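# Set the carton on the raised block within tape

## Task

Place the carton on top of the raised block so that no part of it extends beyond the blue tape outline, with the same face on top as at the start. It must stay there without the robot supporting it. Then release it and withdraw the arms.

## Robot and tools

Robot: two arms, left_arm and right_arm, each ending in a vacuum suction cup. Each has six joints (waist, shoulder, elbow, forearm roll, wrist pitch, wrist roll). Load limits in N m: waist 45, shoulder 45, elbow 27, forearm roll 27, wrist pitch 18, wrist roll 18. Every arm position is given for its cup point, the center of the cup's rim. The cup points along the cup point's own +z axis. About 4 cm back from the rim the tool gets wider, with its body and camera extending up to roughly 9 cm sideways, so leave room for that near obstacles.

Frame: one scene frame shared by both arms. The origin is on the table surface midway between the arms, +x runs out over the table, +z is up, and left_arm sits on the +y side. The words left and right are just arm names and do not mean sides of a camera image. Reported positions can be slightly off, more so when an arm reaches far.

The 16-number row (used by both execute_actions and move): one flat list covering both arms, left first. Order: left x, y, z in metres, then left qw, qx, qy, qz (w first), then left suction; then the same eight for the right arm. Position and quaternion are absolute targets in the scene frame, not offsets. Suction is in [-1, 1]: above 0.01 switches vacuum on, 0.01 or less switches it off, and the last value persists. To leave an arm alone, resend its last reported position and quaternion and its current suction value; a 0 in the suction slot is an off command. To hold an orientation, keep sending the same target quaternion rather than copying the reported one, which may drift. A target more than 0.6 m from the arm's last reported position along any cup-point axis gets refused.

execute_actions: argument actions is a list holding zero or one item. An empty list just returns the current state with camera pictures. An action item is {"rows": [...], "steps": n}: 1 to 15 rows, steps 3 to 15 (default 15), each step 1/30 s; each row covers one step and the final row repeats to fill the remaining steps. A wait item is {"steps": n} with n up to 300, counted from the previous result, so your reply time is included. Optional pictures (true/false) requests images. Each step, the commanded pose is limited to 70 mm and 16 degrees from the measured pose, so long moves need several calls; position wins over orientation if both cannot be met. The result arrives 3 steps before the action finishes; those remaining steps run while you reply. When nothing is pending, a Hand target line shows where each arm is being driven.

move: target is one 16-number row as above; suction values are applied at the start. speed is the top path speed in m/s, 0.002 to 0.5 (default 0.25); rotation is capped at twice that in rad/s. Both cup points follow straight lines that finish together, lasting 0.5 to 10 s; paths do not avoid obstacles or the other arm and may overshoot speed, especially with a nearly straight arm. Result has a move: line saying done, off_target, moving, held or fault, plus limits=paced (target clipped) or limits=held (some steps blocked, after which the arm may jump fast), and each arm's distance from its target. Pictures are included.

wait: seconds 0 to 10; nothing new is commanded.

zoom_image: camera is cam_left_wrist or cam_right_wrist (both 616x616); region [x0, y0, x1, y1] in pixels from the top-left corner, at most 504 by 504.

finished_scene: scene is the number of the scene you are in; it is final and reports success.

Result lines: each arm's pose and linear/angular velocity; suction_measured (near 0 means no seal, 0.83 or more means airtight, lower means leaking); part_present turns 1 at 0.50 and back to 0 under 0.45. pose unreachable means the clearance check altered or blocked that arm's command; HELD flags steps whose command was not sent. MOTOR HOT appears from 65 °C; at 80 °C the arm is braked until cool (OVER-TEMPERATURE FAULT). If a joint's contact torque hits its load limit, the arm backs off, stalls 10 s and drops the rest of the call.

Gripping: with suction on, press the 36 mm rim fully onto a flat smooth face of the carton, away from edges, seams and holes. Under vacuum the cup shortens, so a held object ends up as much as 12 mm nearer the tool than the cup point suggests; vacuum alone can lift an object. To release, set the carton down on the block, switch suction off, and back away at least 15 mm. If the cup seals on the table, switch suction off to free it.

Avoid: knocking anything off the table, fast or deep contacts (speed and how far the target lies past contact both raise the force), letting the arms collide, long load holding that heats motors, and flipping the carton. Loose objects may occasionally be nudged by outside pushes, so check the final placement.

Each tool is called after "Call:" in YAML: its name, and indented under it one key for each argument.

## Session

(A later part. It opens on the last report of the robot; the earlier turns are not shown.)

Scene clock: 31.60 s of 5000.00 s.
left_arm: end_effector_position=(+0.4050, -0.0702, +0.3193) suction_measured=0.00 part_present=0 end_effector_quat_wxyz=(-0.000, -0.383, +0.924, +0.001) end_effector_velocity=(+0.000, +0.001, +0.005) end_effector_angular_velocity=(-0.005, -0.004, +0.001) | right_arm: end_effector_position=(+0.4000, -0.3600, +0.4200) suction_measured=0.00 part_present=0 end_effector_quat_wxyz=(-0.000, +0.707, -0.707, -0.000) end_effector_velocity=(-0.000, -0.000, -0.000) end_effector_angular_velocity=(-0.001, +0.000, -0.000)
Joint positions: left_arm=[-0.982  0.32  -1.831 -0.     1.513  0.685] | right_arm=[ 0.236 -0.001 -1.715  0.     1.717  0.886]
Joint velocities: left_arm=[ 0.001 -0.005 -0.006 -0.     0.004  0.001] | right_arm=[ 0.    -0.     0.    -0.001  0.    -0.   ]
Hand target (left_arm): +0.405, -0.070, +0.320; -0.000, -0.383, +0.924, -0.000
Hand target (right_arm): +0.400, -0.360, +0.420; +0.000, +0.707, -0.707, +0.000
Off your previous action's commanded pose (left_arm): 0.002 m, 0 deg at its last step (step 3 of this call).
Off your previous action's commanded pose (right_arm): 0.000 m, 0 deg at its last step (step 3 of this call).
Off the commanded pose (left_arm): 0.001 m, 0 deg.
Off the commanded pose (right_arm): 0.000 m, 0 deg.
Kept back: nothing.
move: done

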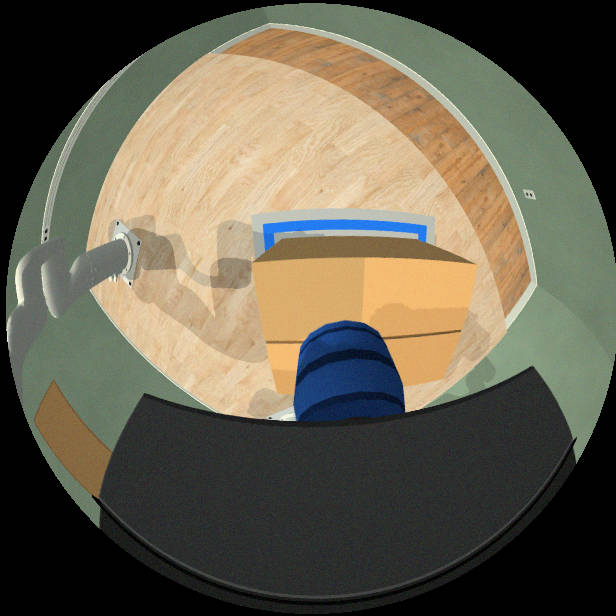

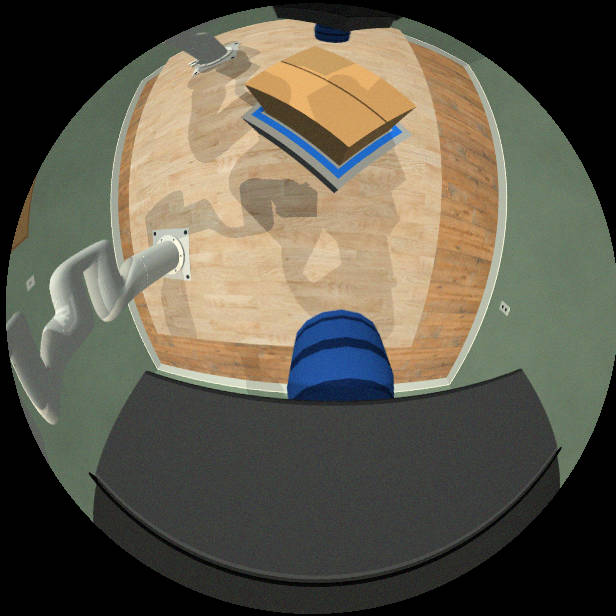

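Call:
move:
  target: [0.38, 0.18, 0.32, 0, -0.3827, 0.9239, 0, 0, 0.40, -0.36, 0.42, 0, -0.7071, 0.7071, 0, 0]
  speed: 0.35

Call:
zoom_image:
  camera: "cam_right_wrist"
  region: [225, 30, 425, 210]

Scene clock: 33.23 s of 5000.00 s.
left_arm: end_effector_position=(+0.3798, +0.1795, +0.3200) suction_measured=0.00 part_present=0 end_effector_quat_wxyz=(-0.001, -0.383, +0.924, +0.000) end_effector_velocity=(+0.000, +0.003, +0.001) end_effector_angular_velocity=(-0.004, -0.003, +0.001) | right_arm: end_effector_position=(+0.4000, -0.3600, +0.4200) suction_measured=0.00 part_present=0 end_effector_quat_wxyz=(-0.000, +0.707, -0.707, +0.000) end_effector_velocity=(+0.000, -0.000, +0.000) end_effector_angular_velocity=(-0.001, -0.001, -0.000)
Joint positions: left_arm=[-0.607 -0.348 -1.072 -0.001  1.422  1.06 ] | right_arm=[ 0.236 -0.001 -1.715  0.     1.717  0.886]
Joint velocities: left_arm=[ 0.008 -0.008  0.004 -0.002 -0.     0.007] | right_arm=[-0.    -0.     0.    -0.001 -0.001 -0.   ]
Hand target (left_arm): +0.380, +0.180, +0.320; -0.001, -0.383, +0.924, -0.000
Hand target (right_arm): +0.400, -0.360, +0.420; -0.000, +0.707, -0.707, +0.000
Off the commanded pose (left_arm): 0.000 m, 0 deg.
Off the commanded pose (right_arm): 0.000 m, 0 deg.
Kept back: nothing.
move: done; limits=paced

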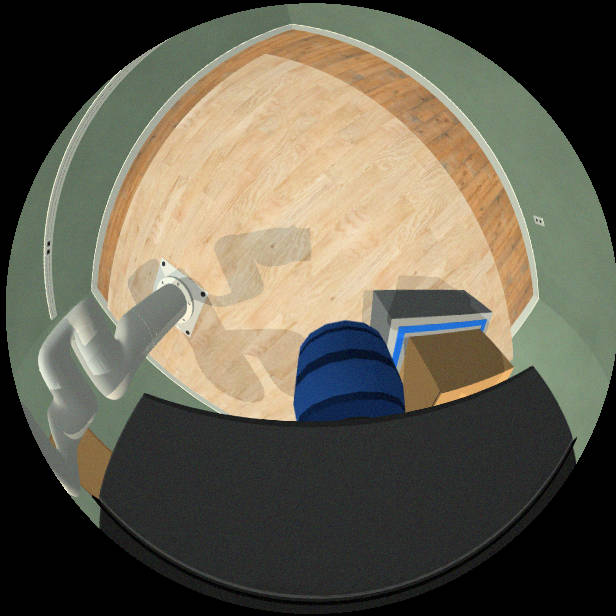

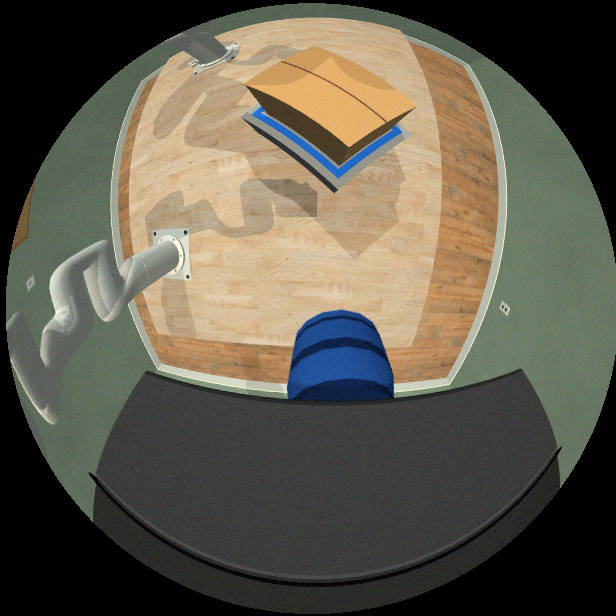

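Region (225, 30, 425, 210) of cam_right_wrist's 616x616 image, scaled by 2.520, with more detail than that image has; it fills the top 454 rows of this view, and the rest is white.

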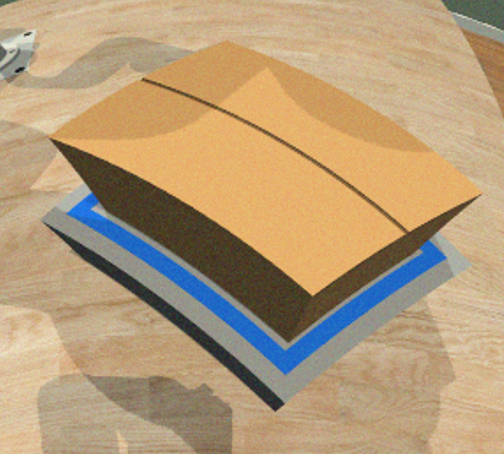

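The carton sits flat inside the outline on all sides, and both arms are clear.

Call:
finished_scene:
  scene: 1

The scene is finished: the task was done.


## Next scene

The same job, from a new start.

Call:
execute_actions:
  actions: []

Scene clock: 0.00 s of 5000.00 s.
left_arm: end_effector_position=(+0.4471, +0.4036, +0.2424) suction_measured=0.00 part_present=0 end_effector_quat_wxyz=(-0.002, -0.304, +0.953, +0.000) end_effector_velocity=(+0.000, -0.000, +0.000) end_effector_angular_velocity=(+0.000, -0.001, -0.001) | right_arm: end_effector_position=(+0.3413, -0.4595, +0.2440) suction_measured=0.00 part_present=0 end_effector_quat_wxyz=(-0.000, +0.323, +0.947, +0.001) end_effector_velocity=(-0.000, +0.000, +0.000) end_effector_angular_velocity=(+0.000, +0.001, -0.000)
Joint positions: left_arm=[ 0.    -0.264 -0.927 -0.     1.194  1.833] | right_arm=[-0.    -0.268 -0.928  0.002  1.196  2.876]
Joint velocities: left_arm=[-0.001 -0.    -0.     0.    -0.001  0.   ] | right_arm=[ 0.    -0.    -0.     0.     0.001 -0.   ]
Hand target (left_arm): +0.447, +0.404, +0.242; -0.002, -0.304, +0.953, +0.000
Hand target (right_arm): +0.341, -0.459, +0.244; -0.000, +0.323, +0.947, +0.001

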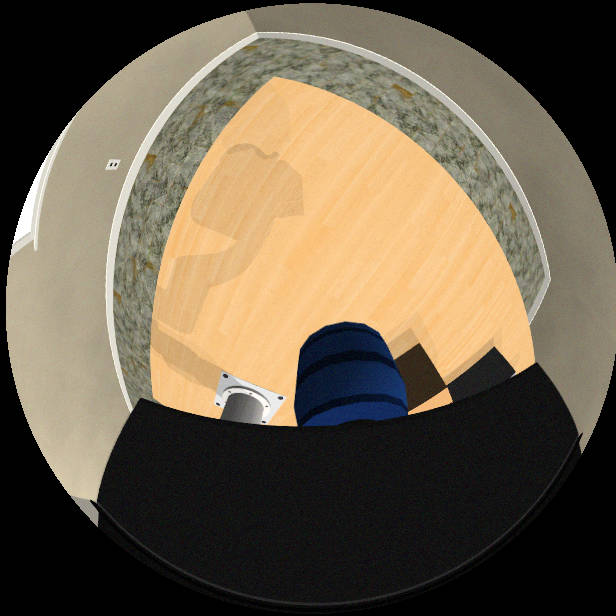

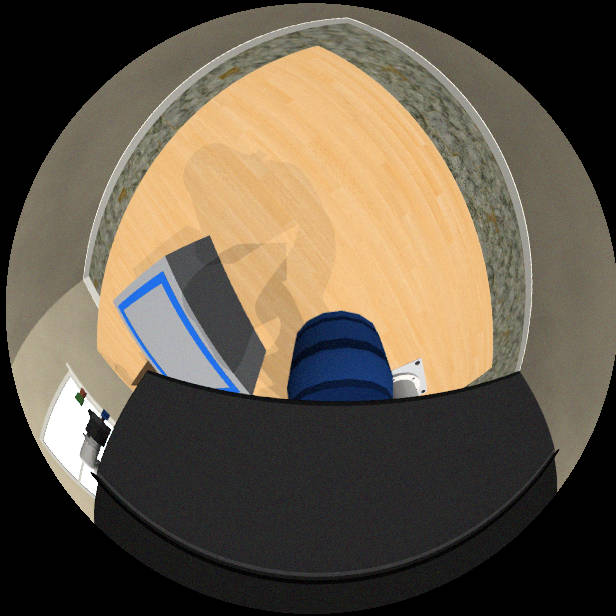

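Call:
move:
  target: [0.38, 0.27, 0.40, 0, 0.7071, 0.7071, 0, 0, 0.38, -0.40, 0.42, 0, -0.7071, 0.7071, 0, 0]
  speed: 0.5

Scene clock: 3.23 s of 5000.00 s.
left_arm: end_effector_position=(+0.3804, +0.2702, +0.4000) suction_measured=0.00 part_present=0 end_effector_quat_wxyz=(-0.000, +0.707, +0.707, +0.000) end_effector_velocity=(-0.000, -0.001, +0.001) end_effector_angular_velocity=(-0.001, +0.000, -0.010) | right_arm: end_effector_position=(+0.3796, -0.4000, +0.4199) suction_measured=0.00 part_present=0 end_effector_quat_wxyz=(+0.000, +0.707, -0.707, -0.000) end_effector_velocity=(+0.000, +0.000, +0.002) end_effector_angular_velocity=(-0.000, +0.002, +0.010)
Joint positions: left_arm=[-0.377 -0.413 -1.25   0.001  1.664  3.645] | right_arm=[ 0.149 -0.085 -1.621 -0.     1.706  0.798]
Joint velocities: left_arm=[-0.002  0.002 -0.004 -0.001  0.003  0.009] | right_arm=[ 0.     0.006 -0.013 -0.     0.009 -0.01 ]
Hand target (left_arm): +0.380, +0.270, +0.400; -0.000, +0.707, +0.707, +0.000
Hand target (right_arm): +0.380, -0.400, +0.420; +0.000, +0.707, -0.707, -0.000
Off the commanded pose (left_arm): 0.000 m, 0 deg.
Off the commanded pose (right_arm): 0.000 m, 0 deg.
Kept back: nothing.
move: done

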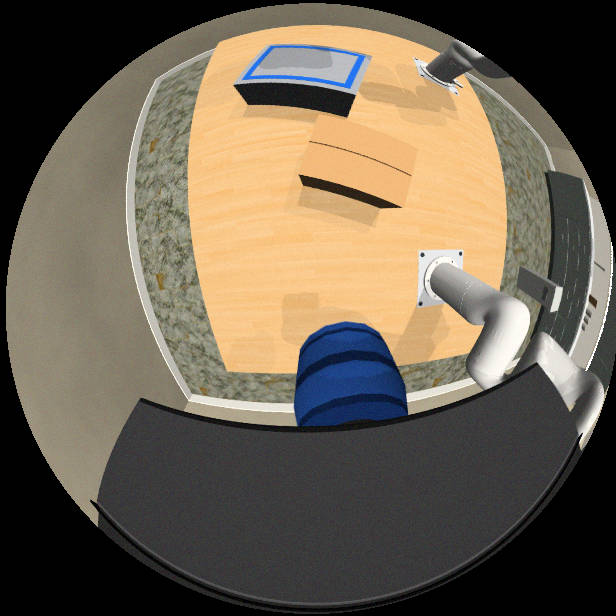

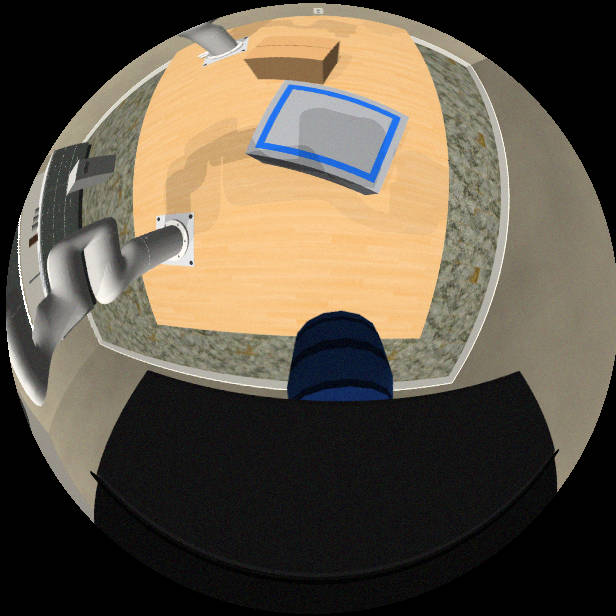

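Call:
zoom_image:
  camera: "cam_left_wrist"
  region: [285, 95, 435, 245]

Call:
zoom_image:
  camera: "cam_left_wrist"
  region: [395, 230, 495, 330]

Call:
zoom_image:
  camera: "cam_right_wrist"
  region: [235, 30, 420, 215]

Call:
zoom_image:
  camera: "cam_left_wrist"
  region: [225, 25, 385, 185]

Call:
zoom_image:
  camera: "cam_right_wrist"
  region: [125, 190, 225, 290]

Region (285, 95, 435, 245) of cam_left_wrist's 616x616 image, scaled by 3.360, with more detail than that image has.

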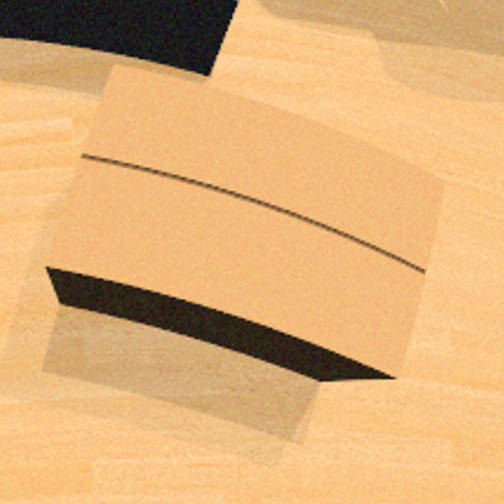

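Region (395, 230, 495, 330) of cam_left_wrist's 616x616 image, scaled by 5.040, with more detail than that image has.

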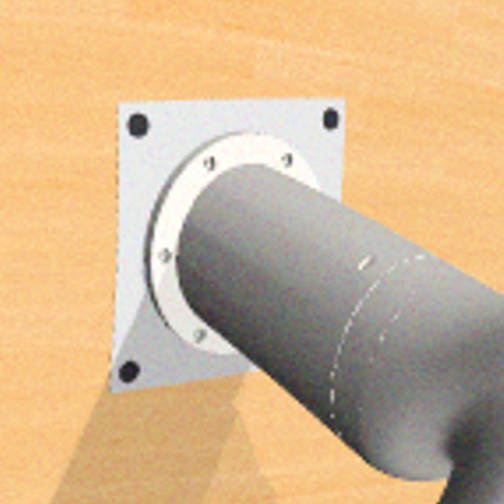

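Region (235, 30, 420, 215) of cam_right_wrist's 616x616 image, scaled by 2.724, with more detail than that image has.

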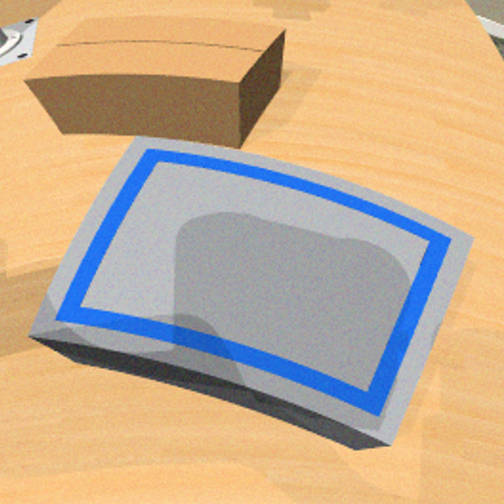

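Region (225, 25, 385, 185) of cam_left_wrist's 616x616 image, scaled by 3.150, with more detail than that image has.

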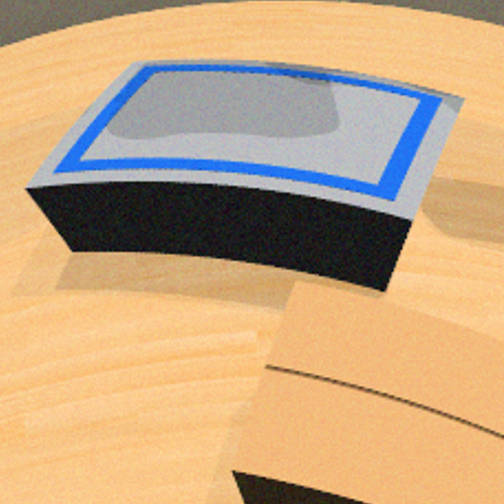

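Region (125, 190, 225, 290) of cam_right_wrist's 616x616 image, scaled by 5.040, with more detail than that image has.

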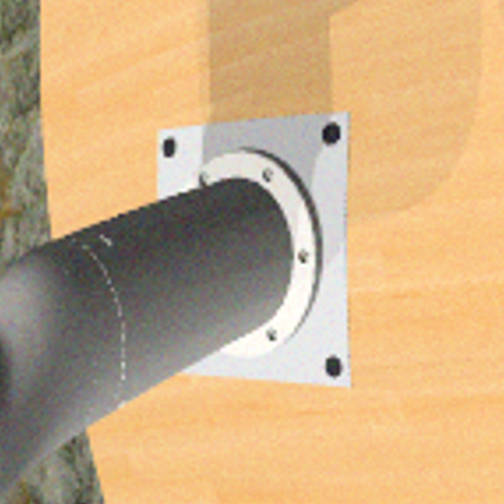

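Call:
move:
  target: [0.311, 0.137, 0.150, 0, 0.81, 0.5864, 0, 0, 0.37, -0.45, 0.42, 0, -0.7071, 0.7071, 0, 0]
  speed: 0.3

Scene clock: 7.03 s of 5000.00 s.
left_arm: end_effector_position=(+0.3107, +0.1375, +0.1504) suction_measured=0.00 part_present=0 end_effector_quat_wxyz=(-0.000, +0.810, +0.587, +0.001) end_effector_velocity=(-0.000, -0.001, -0.003) end_effector_angular_velocity=(+0.003, +0.003, -0.001) | right_arm: end_effector_position=(+0.3701, -0.4498, +0.4200) suction_measured=0.00 part_present=0 end_effector_quat_wxyz=(-0.000, +0.707, -0.707, +0.000) end_effector_velocity=(-0.000, -0.000, +0.000) end_effector_angular_velocity=(-0.001, +0.000, -0.000)
Joint positions: left_arm=[-0.814 -0.358 -0.568  0.002  0.926  3.525] | right_arm=[ 0.032 -0.111 -1.593  0.     1.704  0.682]
Joint velocities: left_arm=[-0.002  0.009 -0.     0.    -0.005 -0.001] | right_arm=[-0.    -0.001  0.    -0.001  0.001 -0.   ]
Hand target (left_arm): +0.311, +0.137, +0.150; -0.000, +0.810, +0.586, +0.001
Hand target (right_arm): +0.370, -0.450, +0.420; -0.000, +0.707, -0.707, +0.000
Off the commanded pose (left_arm): 0.001 m, 0 deg.
Off the commanded pose (right_arm): 0.000 m, 0 deg.
Kept back: nothing.
move: done

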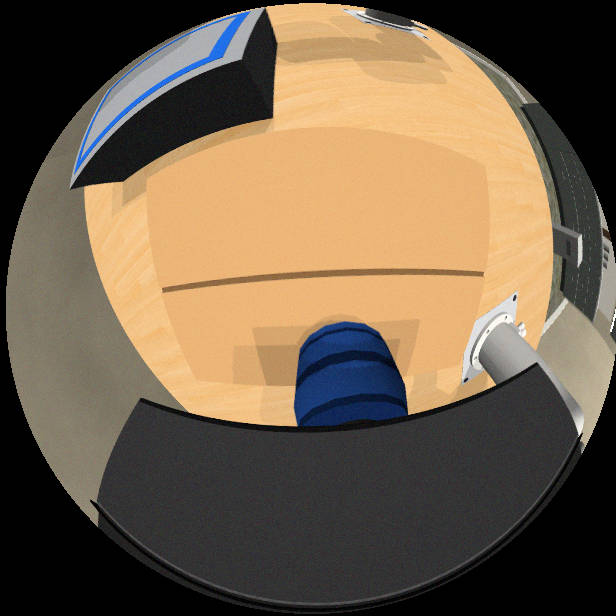

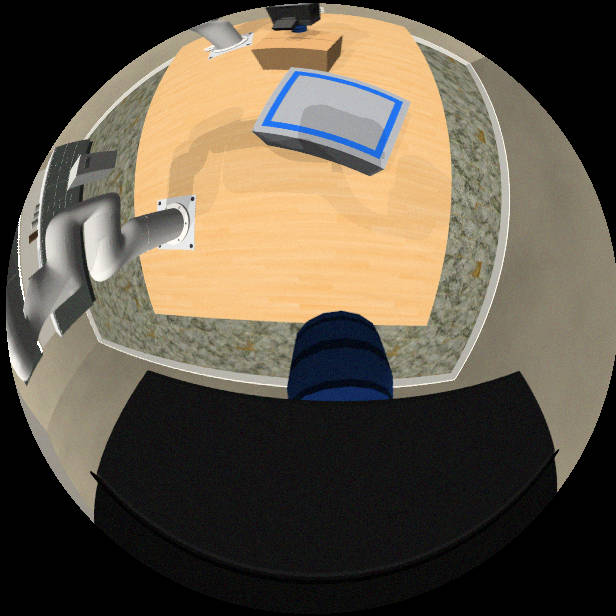

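Call:
move:
  target: [0.312, 0.1320, 0.123, 0, 0.81, 0.5864, 0, 1, 0.37, -0.45, 0.42, 0, -0.7071, 0.7071, 0, 0]
  speed: 0.04

Scene clock: 8.47 s of 5000.00 s.
left_arm: end_effector_position=(+0.3116, +0.1324, +0.1227) suction_measured=0.89 part_present=1 end_effector_quat_wxyz=(-0.001, +0.810, +0.586, -0.000) end_effector_velocity=(+0.003, -0.003, +0.002) end_effector_angular_velocity=(-0.007, -0.008, +0.000) | right_arm: end_effector_position=(+0.3700, -0.4500, +0.4200) suction_measured=0.00 part_present=0 end_effector_quat_wxyz=(-0.000, +0.707, -0.707, +0.000) end_effector_velocity=(-0.000, +0.000, -0.000) end_effector_angular_velocity=(+0.001, +0.001, +0.000)
Joint positions: left_arm=[-0.822 -0.289 -0.54   0.     0.831  3.518] | right_arm=[ 0.032 -0.111 -1.593  0.     1.704  0.681]
Joint velocities: left_arm=[-0.     0.001 -0.006 -0.    -0.006 -0.   ] | right_arm=[ 0.     0.     0.     0.001  0.001 -0.   ]
Hand target (left_arm): +0.312, +0.132, +0.123; -0.000, +0.810, +0.586, +0.000
Hand target (right_arm): +0.370, -0.450, +0.420; -0.000, +0.707, -0.707, -0.000
Off the commanded pose (left_arm): 0.001 m, 0 deg.
Off the commanded pose (right_arm): 0.000 m, 0 deg.
Kept back: nothing.
move: done

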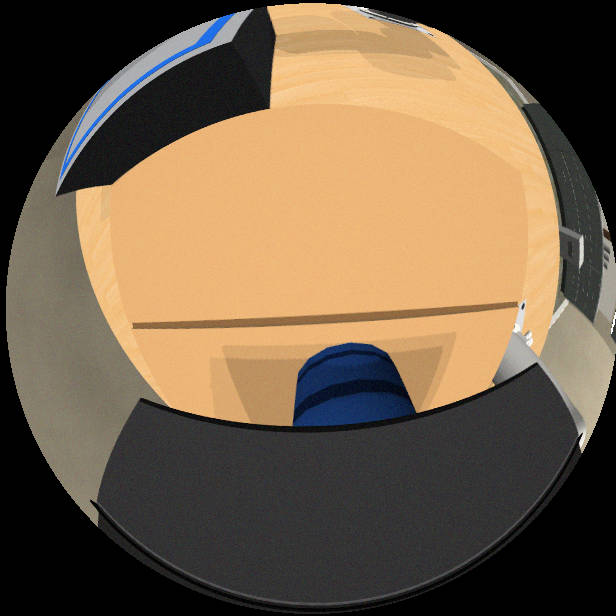

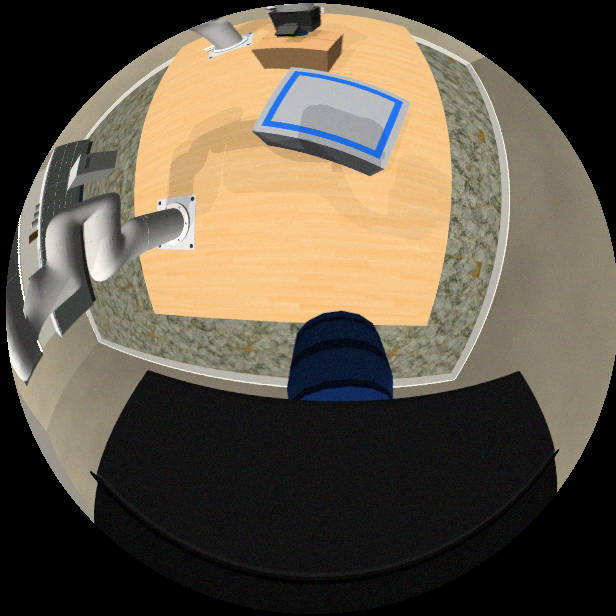

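Call:
move:
  target: [0.330, 0.060, 0.285, 0, 0.81, 0.5864, 0, 1, 0.37, -0.45, 0.42, 0, -0.7071, 0.7071, 0, 0]
  speed: 0.12

Scene clock: 10.67 s of 5000.00 s.
left_arm: end_effector_position=(+0.3302, +0.0601, +0.2843) suction_measured=0.90 part_present=1 end_effector_quat_wxyz=(-0.000, +0.810, +0.586, +0.000) end_effector_velocity=(+0.001, -0.001, +0.003) end_effector_angular_velocity=(+0.001, -0.000, +0.002) | right_arm: end_effector_position=(+0.3700, -0.4500, +0.4200) suction_measured=0.00 part_present=0 end_effector_quat_wxyz=(-0.000, +0.707, -0.707, -0.000) end_effector_velocity=(+0.000, +0.000, +0.000) end_effector_angular_velocity=(+0.000, -0.000, +0.000)
Joint positions: left_arm=[-0.923 -0.227 -1.082  0.     1.31   3.417] | right_arm=[ 0.032 -0.111 -1.593  0.     1.704  0.681]
Joint velocities: left_arm=[ 0.001  0.006 -0.014  0.001  0.009 -0.002] | right_arm=[ 0.  0. -0.  0. -0.  0.]
Hand target (left_arm): +0.330, +0.060, +0.285; -0.000, +0.810, +0.586, +0.000
Hand target (right_arm): +0.370, -0.450, +0.420; -0.000, +0.707, -0.707, -0.000
Off the commanded pose (left_arm): 0.001 m, 0 deg.
Off the commanded pose (right_arm): 0.000 m, 0 deg.
Kept back: nothing.
move: done

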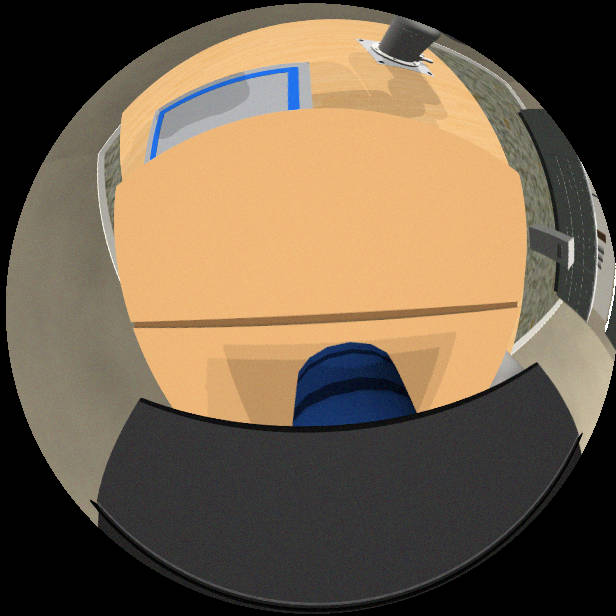

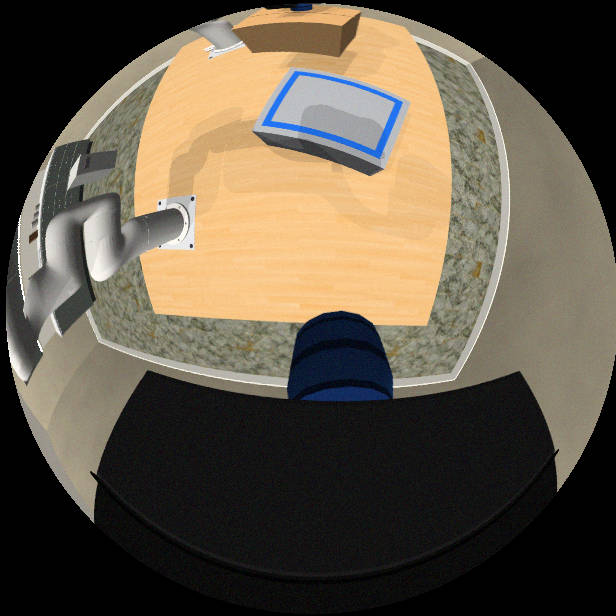

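Call:
move:
  target: [0.3844, -0.172, 0.266, 0, 0.8121, 0.5835, 0, 1, 0.37, -0.45, 0.42, 0, -0.7071, 0.7071, 0, 0]
  speed: 0.18

Scene clock: 12.93 s of 5000.00 s.
left_arm: end_effector_position=(+0.3844, -0.1717, +0.2657) suction_measured=0.90 part_present=1 end_effector_quat_wxyz=(+0.001, +0.812, +0.584, +0.000) end_effector_velocity=(-0.000, -0.003, +0.002) end_effector_angular_velocity=(+0.013, +0.009, -0.002) | right_arm: end_effector_position=(+0.3700, -0.4500, +0.4200) suction_measured=0.00 part_present=0 end_effector_quat_wxyz=(-0.000, +0.707, -0.707, -0.000) end_effector_velocity=(+0.000, +0.000, +0.000) end_effector_angular_velocity=(+0.001, -0.000, -0.000)
Joint positions: left_arm=[-1.109  0.626 -2.138  0.001  1.51   3.238] | right_arm=[ 0.032 -0.111 -1.593  0.     1.704  0.681]
Joint velocities: left_arm=[-0.002  0.042 -0.077 -0.     0.05  -0.   ] | right_arm=[-0.    -0.    -0.     0.001  0.     0.   ]
Hand target (left_arm): +0.384, -0.172, +0.266; +0.000, +0.812, +0.583, +0.000
Hand target (right_arm): +0.370, -0.450, +0.420; +0.000, +0.707, -0.707, -0.000
Off the commanded pose (left_arm): 0.000 m, 0 deg.
Off the commanded pose (right_arm): 0.000 m, 0 deg.
Kept back: nothing.
move: done

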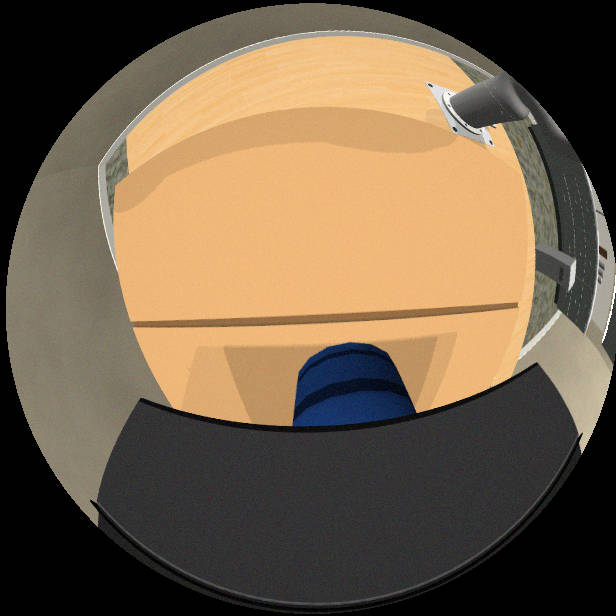

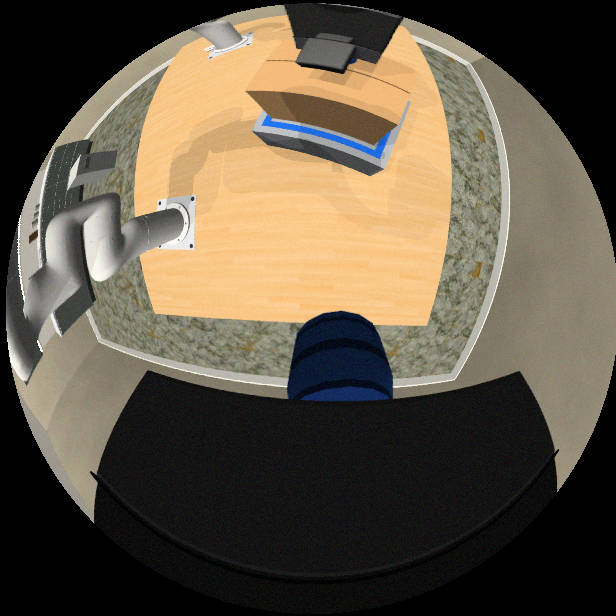

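Call:
zoom_image:
  camera: "cam_right_wrist"
  region: [240, 50, 420, 190]

Call:
zoom_image:
  camera: "cam_right_wrist"
  region: [240, 85, 320, 165]

Call:
zoom_image:
  camera: "cam_right_wrist"
  region: [335, 100, 415, 180]

Region (240, 50, 420, 190) of cam_right_wrist's 616x616 image, scaled by 2.800, with more detail than that image has.

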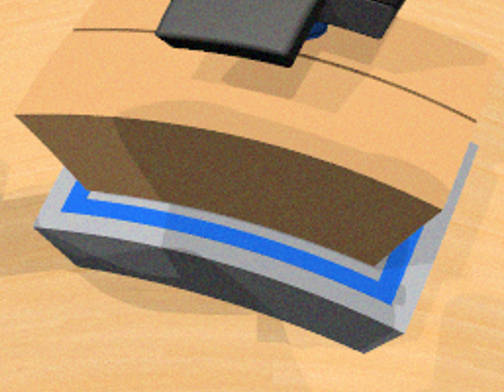

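Region (240, 85, 320, 165) of cam_right_wrist's 616x616 image, scaled by 6.300, with more detail than that image has.

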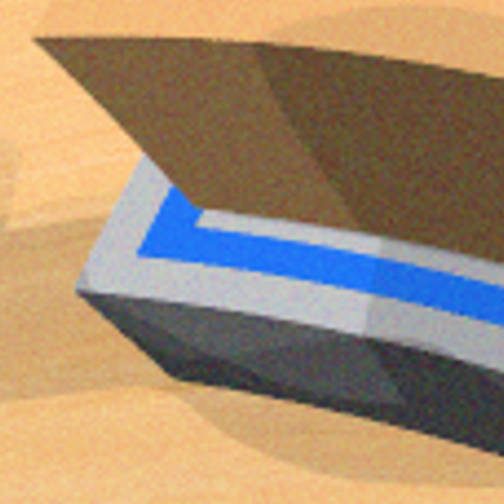

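Region (335, 100, 415, 180) of cam_right_wrist's 616x616 image, scaled by 6.300, with more detail than that image has.

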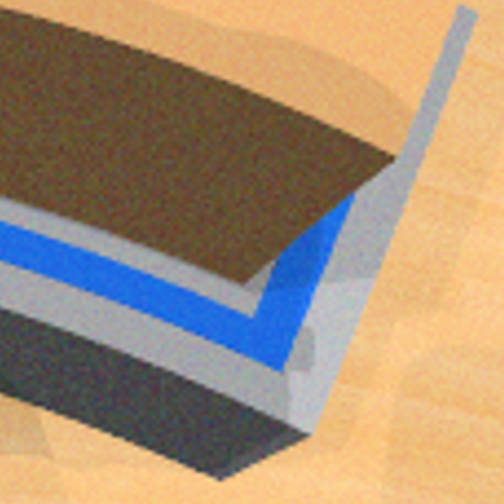

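Call:
move:
  target: [0.390, -0.1605, 0.2415, 0, 0.8151, 0.5793, 0, 1, 0.37, -0.45, 0.42, 0, -0.7071, 0.7071, 0, 0]
  speed: 0.03

Scene clock: 14.87 s of 5000.00 s.
left_arm: end_effector_position=(+0.3900, -0.1606, +0.2420) suction_measured=0.90 part_present=1 end_effector_quat_wxyz=(+0.000, +0.815, +0.579, -0.000) end_effector_velocity=(+0.000, +0.001, -0.001) end_effector_angular_velocity=(-0.001, -0.002, -0.002) | right_arm: end_effector_position=(+0.3700, -0.4500, +0.4200) suction_measured=0.00 part_present=0 end_effector_quat_wxyz=(-0.000, +0.707, -0.707, -0.000) end_effector_velocity=(-0.000, -0.000, +0.000) end_effector_angular_velocity=(-0.000, -0.001, -0.000)
Joint positions: left_arm=[-1.092  0.578 -1.994 -0.     1.416  3.266] | right_arm=[ 0.032 -0.111 -1.593  0.     1.704  0.681]
Joint velocities: left_arm=[ 0.    -0.006  0.013  0.001 -0.009  0.002] | right_arm=[-0. -0.  0. -0. -0. -0.]
Hand target (left_arm): +0.390, -0.160, +0.242; -0.000, +0.815, +0.579, -0.000
Hand target (right_arm): +0.370, -0.450, +0.420; +0.000, +0.707, -0.707, -0.000
Off the commanded pose (left_arm): 0.000 m, 0 deg.
Off the commanded pose (right_arm): 0.000 m, 0 deg.
Kept back: nothing.
move: done

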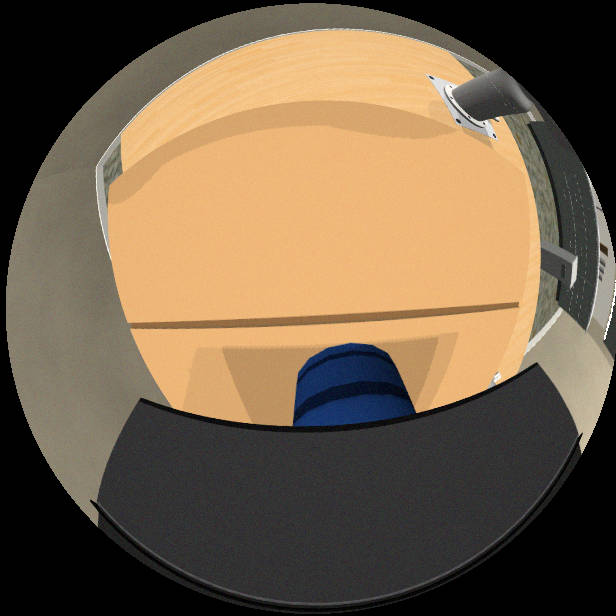

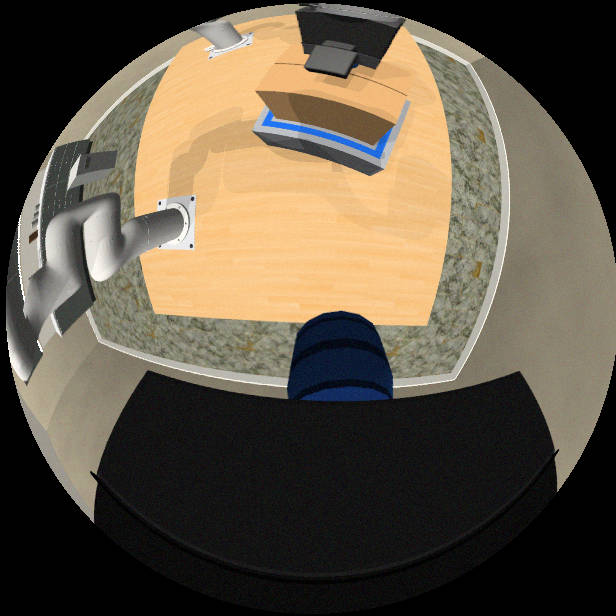

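Call:
zoom_image:
  camera: "cam_right_wrist"
  region: [240, 50, 420, 190]

Region (240, 50, 420, 190) of cam_right_wrist's 616x616 image, scaled by 2.800, with more detail than that image has.

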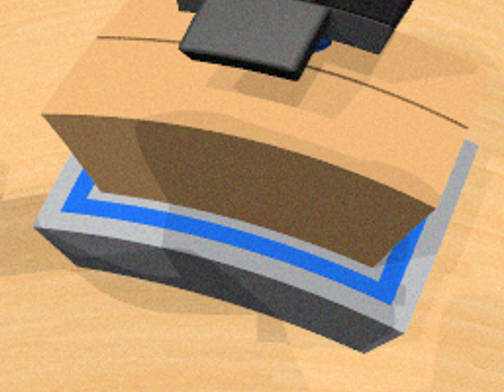

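Call:
execute_actions:
  actions:
    - {"rows": [[0.3902, -0.16, 0.241, 0, 0.8151, 0.5793, 0, 1, 0.37, -0.45, 0.42, 0, -0.7071, 0.7071, 0, 0],[0.3903, -0.1597, 0.2405, 0, 0.8151, 0.5793, 0, 1, 0.37, -0.45, 0.42, 0, -0.7071, 0.7071, 0, 0],[0.3904, -0.1594, 0.24, 0, 0.8151, 0.5793, 0, 1, 0.37, -0.45, 0.42, 0, -0.7071, 0.7071, 0, 0],[0.3905, -0.1591, 0.2395, 0, 0.8151, 0.5793, 0, 1, 0.37, -0.45, 0.42, 0, -0.7071, 0.7071, 0, 0],[0.3905, -0.1591, 0.2395, 0, 0.8151, 0.5793, 0, 1, 0.37, -0.45, 0.42, 0, -0.7071, 0.7071, 0, 0],[0.3905, -0.1591, 0.2395, 0, 0.8151, 0.5793, 0, 1, 0.37, -0.45, 0.42, 0, -0.7071, 0.7071, 0, 0],[0.3905, -0.1591, 0.2395, 0, 0.8151, 0.5793, 0, 1, 0.37, -0.45, 0.42, 0, -0.7071, 0.7071, 0, 0],[0.3905, -0.1591, 0.2395, 0, 0.8151, 0.5793, 0, 1, 0.37, -0.45, 0.42, 0, -0.7071, 0.7071, 0, 0],[0.3905, -0.1591, 0.2395, 0, 0.8151, 0.5793, 0, 1, 0.37, -0.45, 0.42, 0, -0.7071, 0.7071, 0, 0],[0.3905, -0.1591, 0.2395, 0, 0.8151, 0.5793, 0, 1, 0.37, -0.45, 0.42, 0, -0.7071, 0.7071, 0, 0],[0.3905, -0.1591, 0.24, 0, 0.8151, 0.5793, 0, 0, 0.37, -0.45, 0.42, 0, -0.7071, 0.7071, 0, 0],[0.3905, -0.1591, 0.242, 0, 0.8151, 0.5793, 0, 0, 0.37, -0.45, 0.42, 0, -0.7071, 0.7071, 0, 0],[0.3905, -0.1591, 0.245, 0, 0.8151, 0.5793, 0, 0, 0.37, -0.45, 0.42, 0, -0.7071, 0.7071, 0, 0],[0.3905, -0.1591, 0.249, 0, 0.8151, 0.5793, 0, 0, 0.37, -0.45, 0.42, 0, -0.7071, 0.7071, 0, 0],[0.3905, -0.1591, 0.254, 0, 0.8151, 0.5793, 0, 0, 0.37, -0.45, 0.42, 0, -0.7071, 0.7071, 0, 0]], "steps": 15}

Scene clock: 15.63 s of 5000.00 s.
left_arm: end_effector_position=(+0.3906, -0.1593, +0.2402) suction_measured=0.31 part_present=0 end_effector_quat_wxyz=(+0.000, +0.815, +0.579, -0.000) end_effector_velocity=(+0.002, +0.001, +0.005) end_effector_angular_velocity=(-0.005, -0.004, +0.001) | right_arm: end_effector_position=(+0.3700, -0.4500, +0.4200) suction_measured=0.00 part_present=0 end_effector_quat_wxyz=(-0.000, +0.707, -0.707, +0.000) end_effector_velocity=(+0.000, -0.000, -0.000) end_effector_angular_velocity=(-0.001, +0.001, -0.000)
Joint positions: left_arm=[-1.09   0.572 -1.98  -0.     1.407  3.268] | right_arm=[ 0.032 -0.111 -1.593  0.     1.704  0.681]
Joint velocities: left_arm=[ 0.002 -0.005 -0.005  0.001  0.004  0.001] | right_arm=[ 0.     0.001 -0.    -0.001 -0.     0.   ]
Steps of this call (steps 1 to 11: nothing new was sent; steps 12 to 23: the first 12 steps of this action). Readings (end_effector_position | what the end effector reports):
12: left_arm (+0.3900, -0.1605, +0.2416) | right_arm (+0.3700, -0.4500, +0.4200) | left_arm suction_measured=0.90 part_present=1 | right_arm suction_measured=0.00 part_present=0
13: left_arm (+0.3900, -0.1604, +0.2415) | right_arm (+0.3700, -0.4500, +0.4200) | left_arm suction_measured=0.90 part_present=1 | right_arm suction_measured=0.00 part_present=0
15: left_arm (+0.3901, -0.1602, +0.2412) | right_arm (+0.3700, -0.4500, +0.4200) | left_arm suction_measured=0.90 part_present=1 | right_arm suction_measured=0.00 part_present=0
19: left_arm (+0.3905, -0.1594, +0.2403) | right_arm (+0.3700, -0.4500, +0.4200) | left_arm suction_measured=0.90 part_present=1 | right_arm suction_measured=0.00 part_present=0
23: the state above

Call:
execute_actions:
  actions:
    - {"rows": [[0.3905, -0.158, 0.268, 0, 0.8151, 0.5793, 0, 0, 0.37, -0.45, 0.42, 0, -0.7071, 0.7071, 0, 0]], "steps": 9}

Call:
move:
  target: [0.385, 0.12, 0.37, 0, 0.8151, 0.5793, 0, 0, 0.37, -0.45, 0.42, 0, -0.7071, 0.7071, 0, 0]
  speed: 0.3

Scene clock: 15.93 s of 5000.00 s.
left_arm: end_effector_position=(+0.3905, -0.1587, +0.2622) suction_measured=0.00 part_present=0 end_effector_quat_wxyz=(+0.002, +0.815, +0.579, -0.000) end_effector_velocity=(+0.004, +0.000, +0.091) end_effector_angular_velocity=(-0.036, -0.024, +0.002) | right_arm: end_effector_position=(+0.3700, -0.4500, +0.4200) suction_measured=0.00 part_present=0 end_effector_quat_wxyz=(-0.000, +0.707, -0.707, +0.000) end_effector_velocity=(-0.000, +0.000, -0.000) end_effector_angular_velocity=(+0.001, +0.000, -0.000)
Joint positions: left_arm=[-1.089  0.575 -2.047 -0.     1.467  3.268] | right_arm=[ 0.032 -0.111 -1.593  0.     1.704  0.681]
Joint velocities: left_arm=[ 0.005  0.009 -0.265  0.001  0.213  0.003] | right_arm=[-0.    -0.     0.     0.001  0.     0.   ]
Off your previous action's commanded pose (left_arm): 0.008 m, 0 deg at its last step (step 3 of this call).
Off your previous action's commanded pose (right_arm): 0.000 m, 0 deg at its last step (step 3 of this call).
Steps of this call (steps 1 to 3: the last 3 steps of your previous action; steps 4 to 9: the first 6 steps of this action). Readings (end_effector_position | what the end effector reports):
4: left_arm (+0.3912, -0.1600, +0.2481) | right_arm (+0.3700, -0.4500, +0.4200) | left_arm suction_measured=0.01 part_present=0 | right_arm suction_measured=0.00 part_present=0
5: left_arm (+0.3910, -0.1597, +0.2500) | right_arm (+0.3700, -0.4500, +0.4200) | left_arm suction_measured=0.01 part_present=0 | right_arm suction_measured=0.00 part_present=0
7: left_arm (+0.3904, -0.1589, +0.2553) | right_arm (+0.3700, -0.4500, +0.4200) | left_arm suction_measured=0.00 part_present=0 | right_arm suction_measured=0.00 part_present=0
9: the state above

Scene clock: 17.87 s of 5000.00 s.
left_arm: end_effector_position=(+0.3849, +0.1195, +0.3700) suction_measured=0.00 part_present=0 end_effector_quat_wxyz=(-0.000, +0.815, +0.579, -0.001) end_effector_velocity=(+0.000, +0.002, +0.003) end_effector_angular_velocity=(-0.005, -0.003, +0.001) | right_arm: end_effector_position=(+0.3700, -0.4500, +0.4200) suction_measured=0.00 part_present=0 end_effector_quat_wxyz=(-0.000, +0.707, -0.707, +0.000) end_effector_velocity=(-0.000, +0.000, +0.000) end_effector_angular_velocity=(+0.000, +0.000, +0.000)
Joint positions: left_arm=[-0.727 -0.198 -1.355 -0.001  1.554  3.631] | right_arm=[ 0.032 -0.111 -1.593  0.     1.704  0.681]
Joint velocities: left_arm=[ 0.005 -0.006 -0.    -0.002  0.001  0.004] | right_arm=[ 0. -0.  0.  0.  0. -0.]
Hand target (left_arm): +0.385, +0.120, +0.370; +0.000, +0.815, +0.579, -0.001
Hand target (right_arm): +0.370, -0.450, +0.420; -0.000, +0.707, -0.707, -0.000
Off your previous action's commanded pose (left_arm): 0.001 m, 0 deg at its last step (step 3 of this call).
Off your previous action's commanded pose (right_arm): 0.000 m, 0 deg at its last step (step 3 of this call).
Off the commanded pose (left_arm): 0.001 m, 0 deg.
Off the commanded pose (right_arm): 0.000 m, 0 deg.
Kept back: nothing.
move: done

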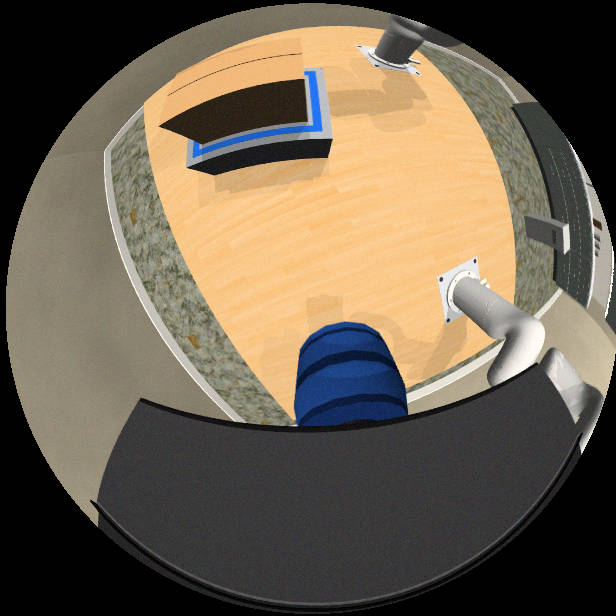

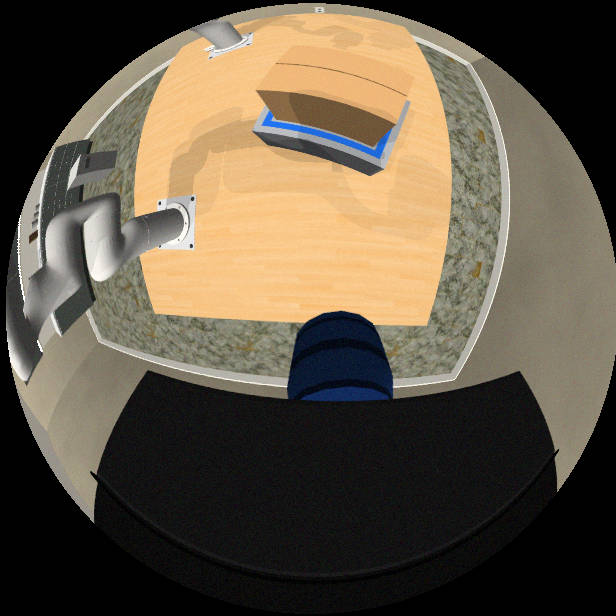

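The carton is inside the outline in both camera views, and both arms are clear.

Call:
finished_scene:
  scene: 2

The scene is finished: the task was done.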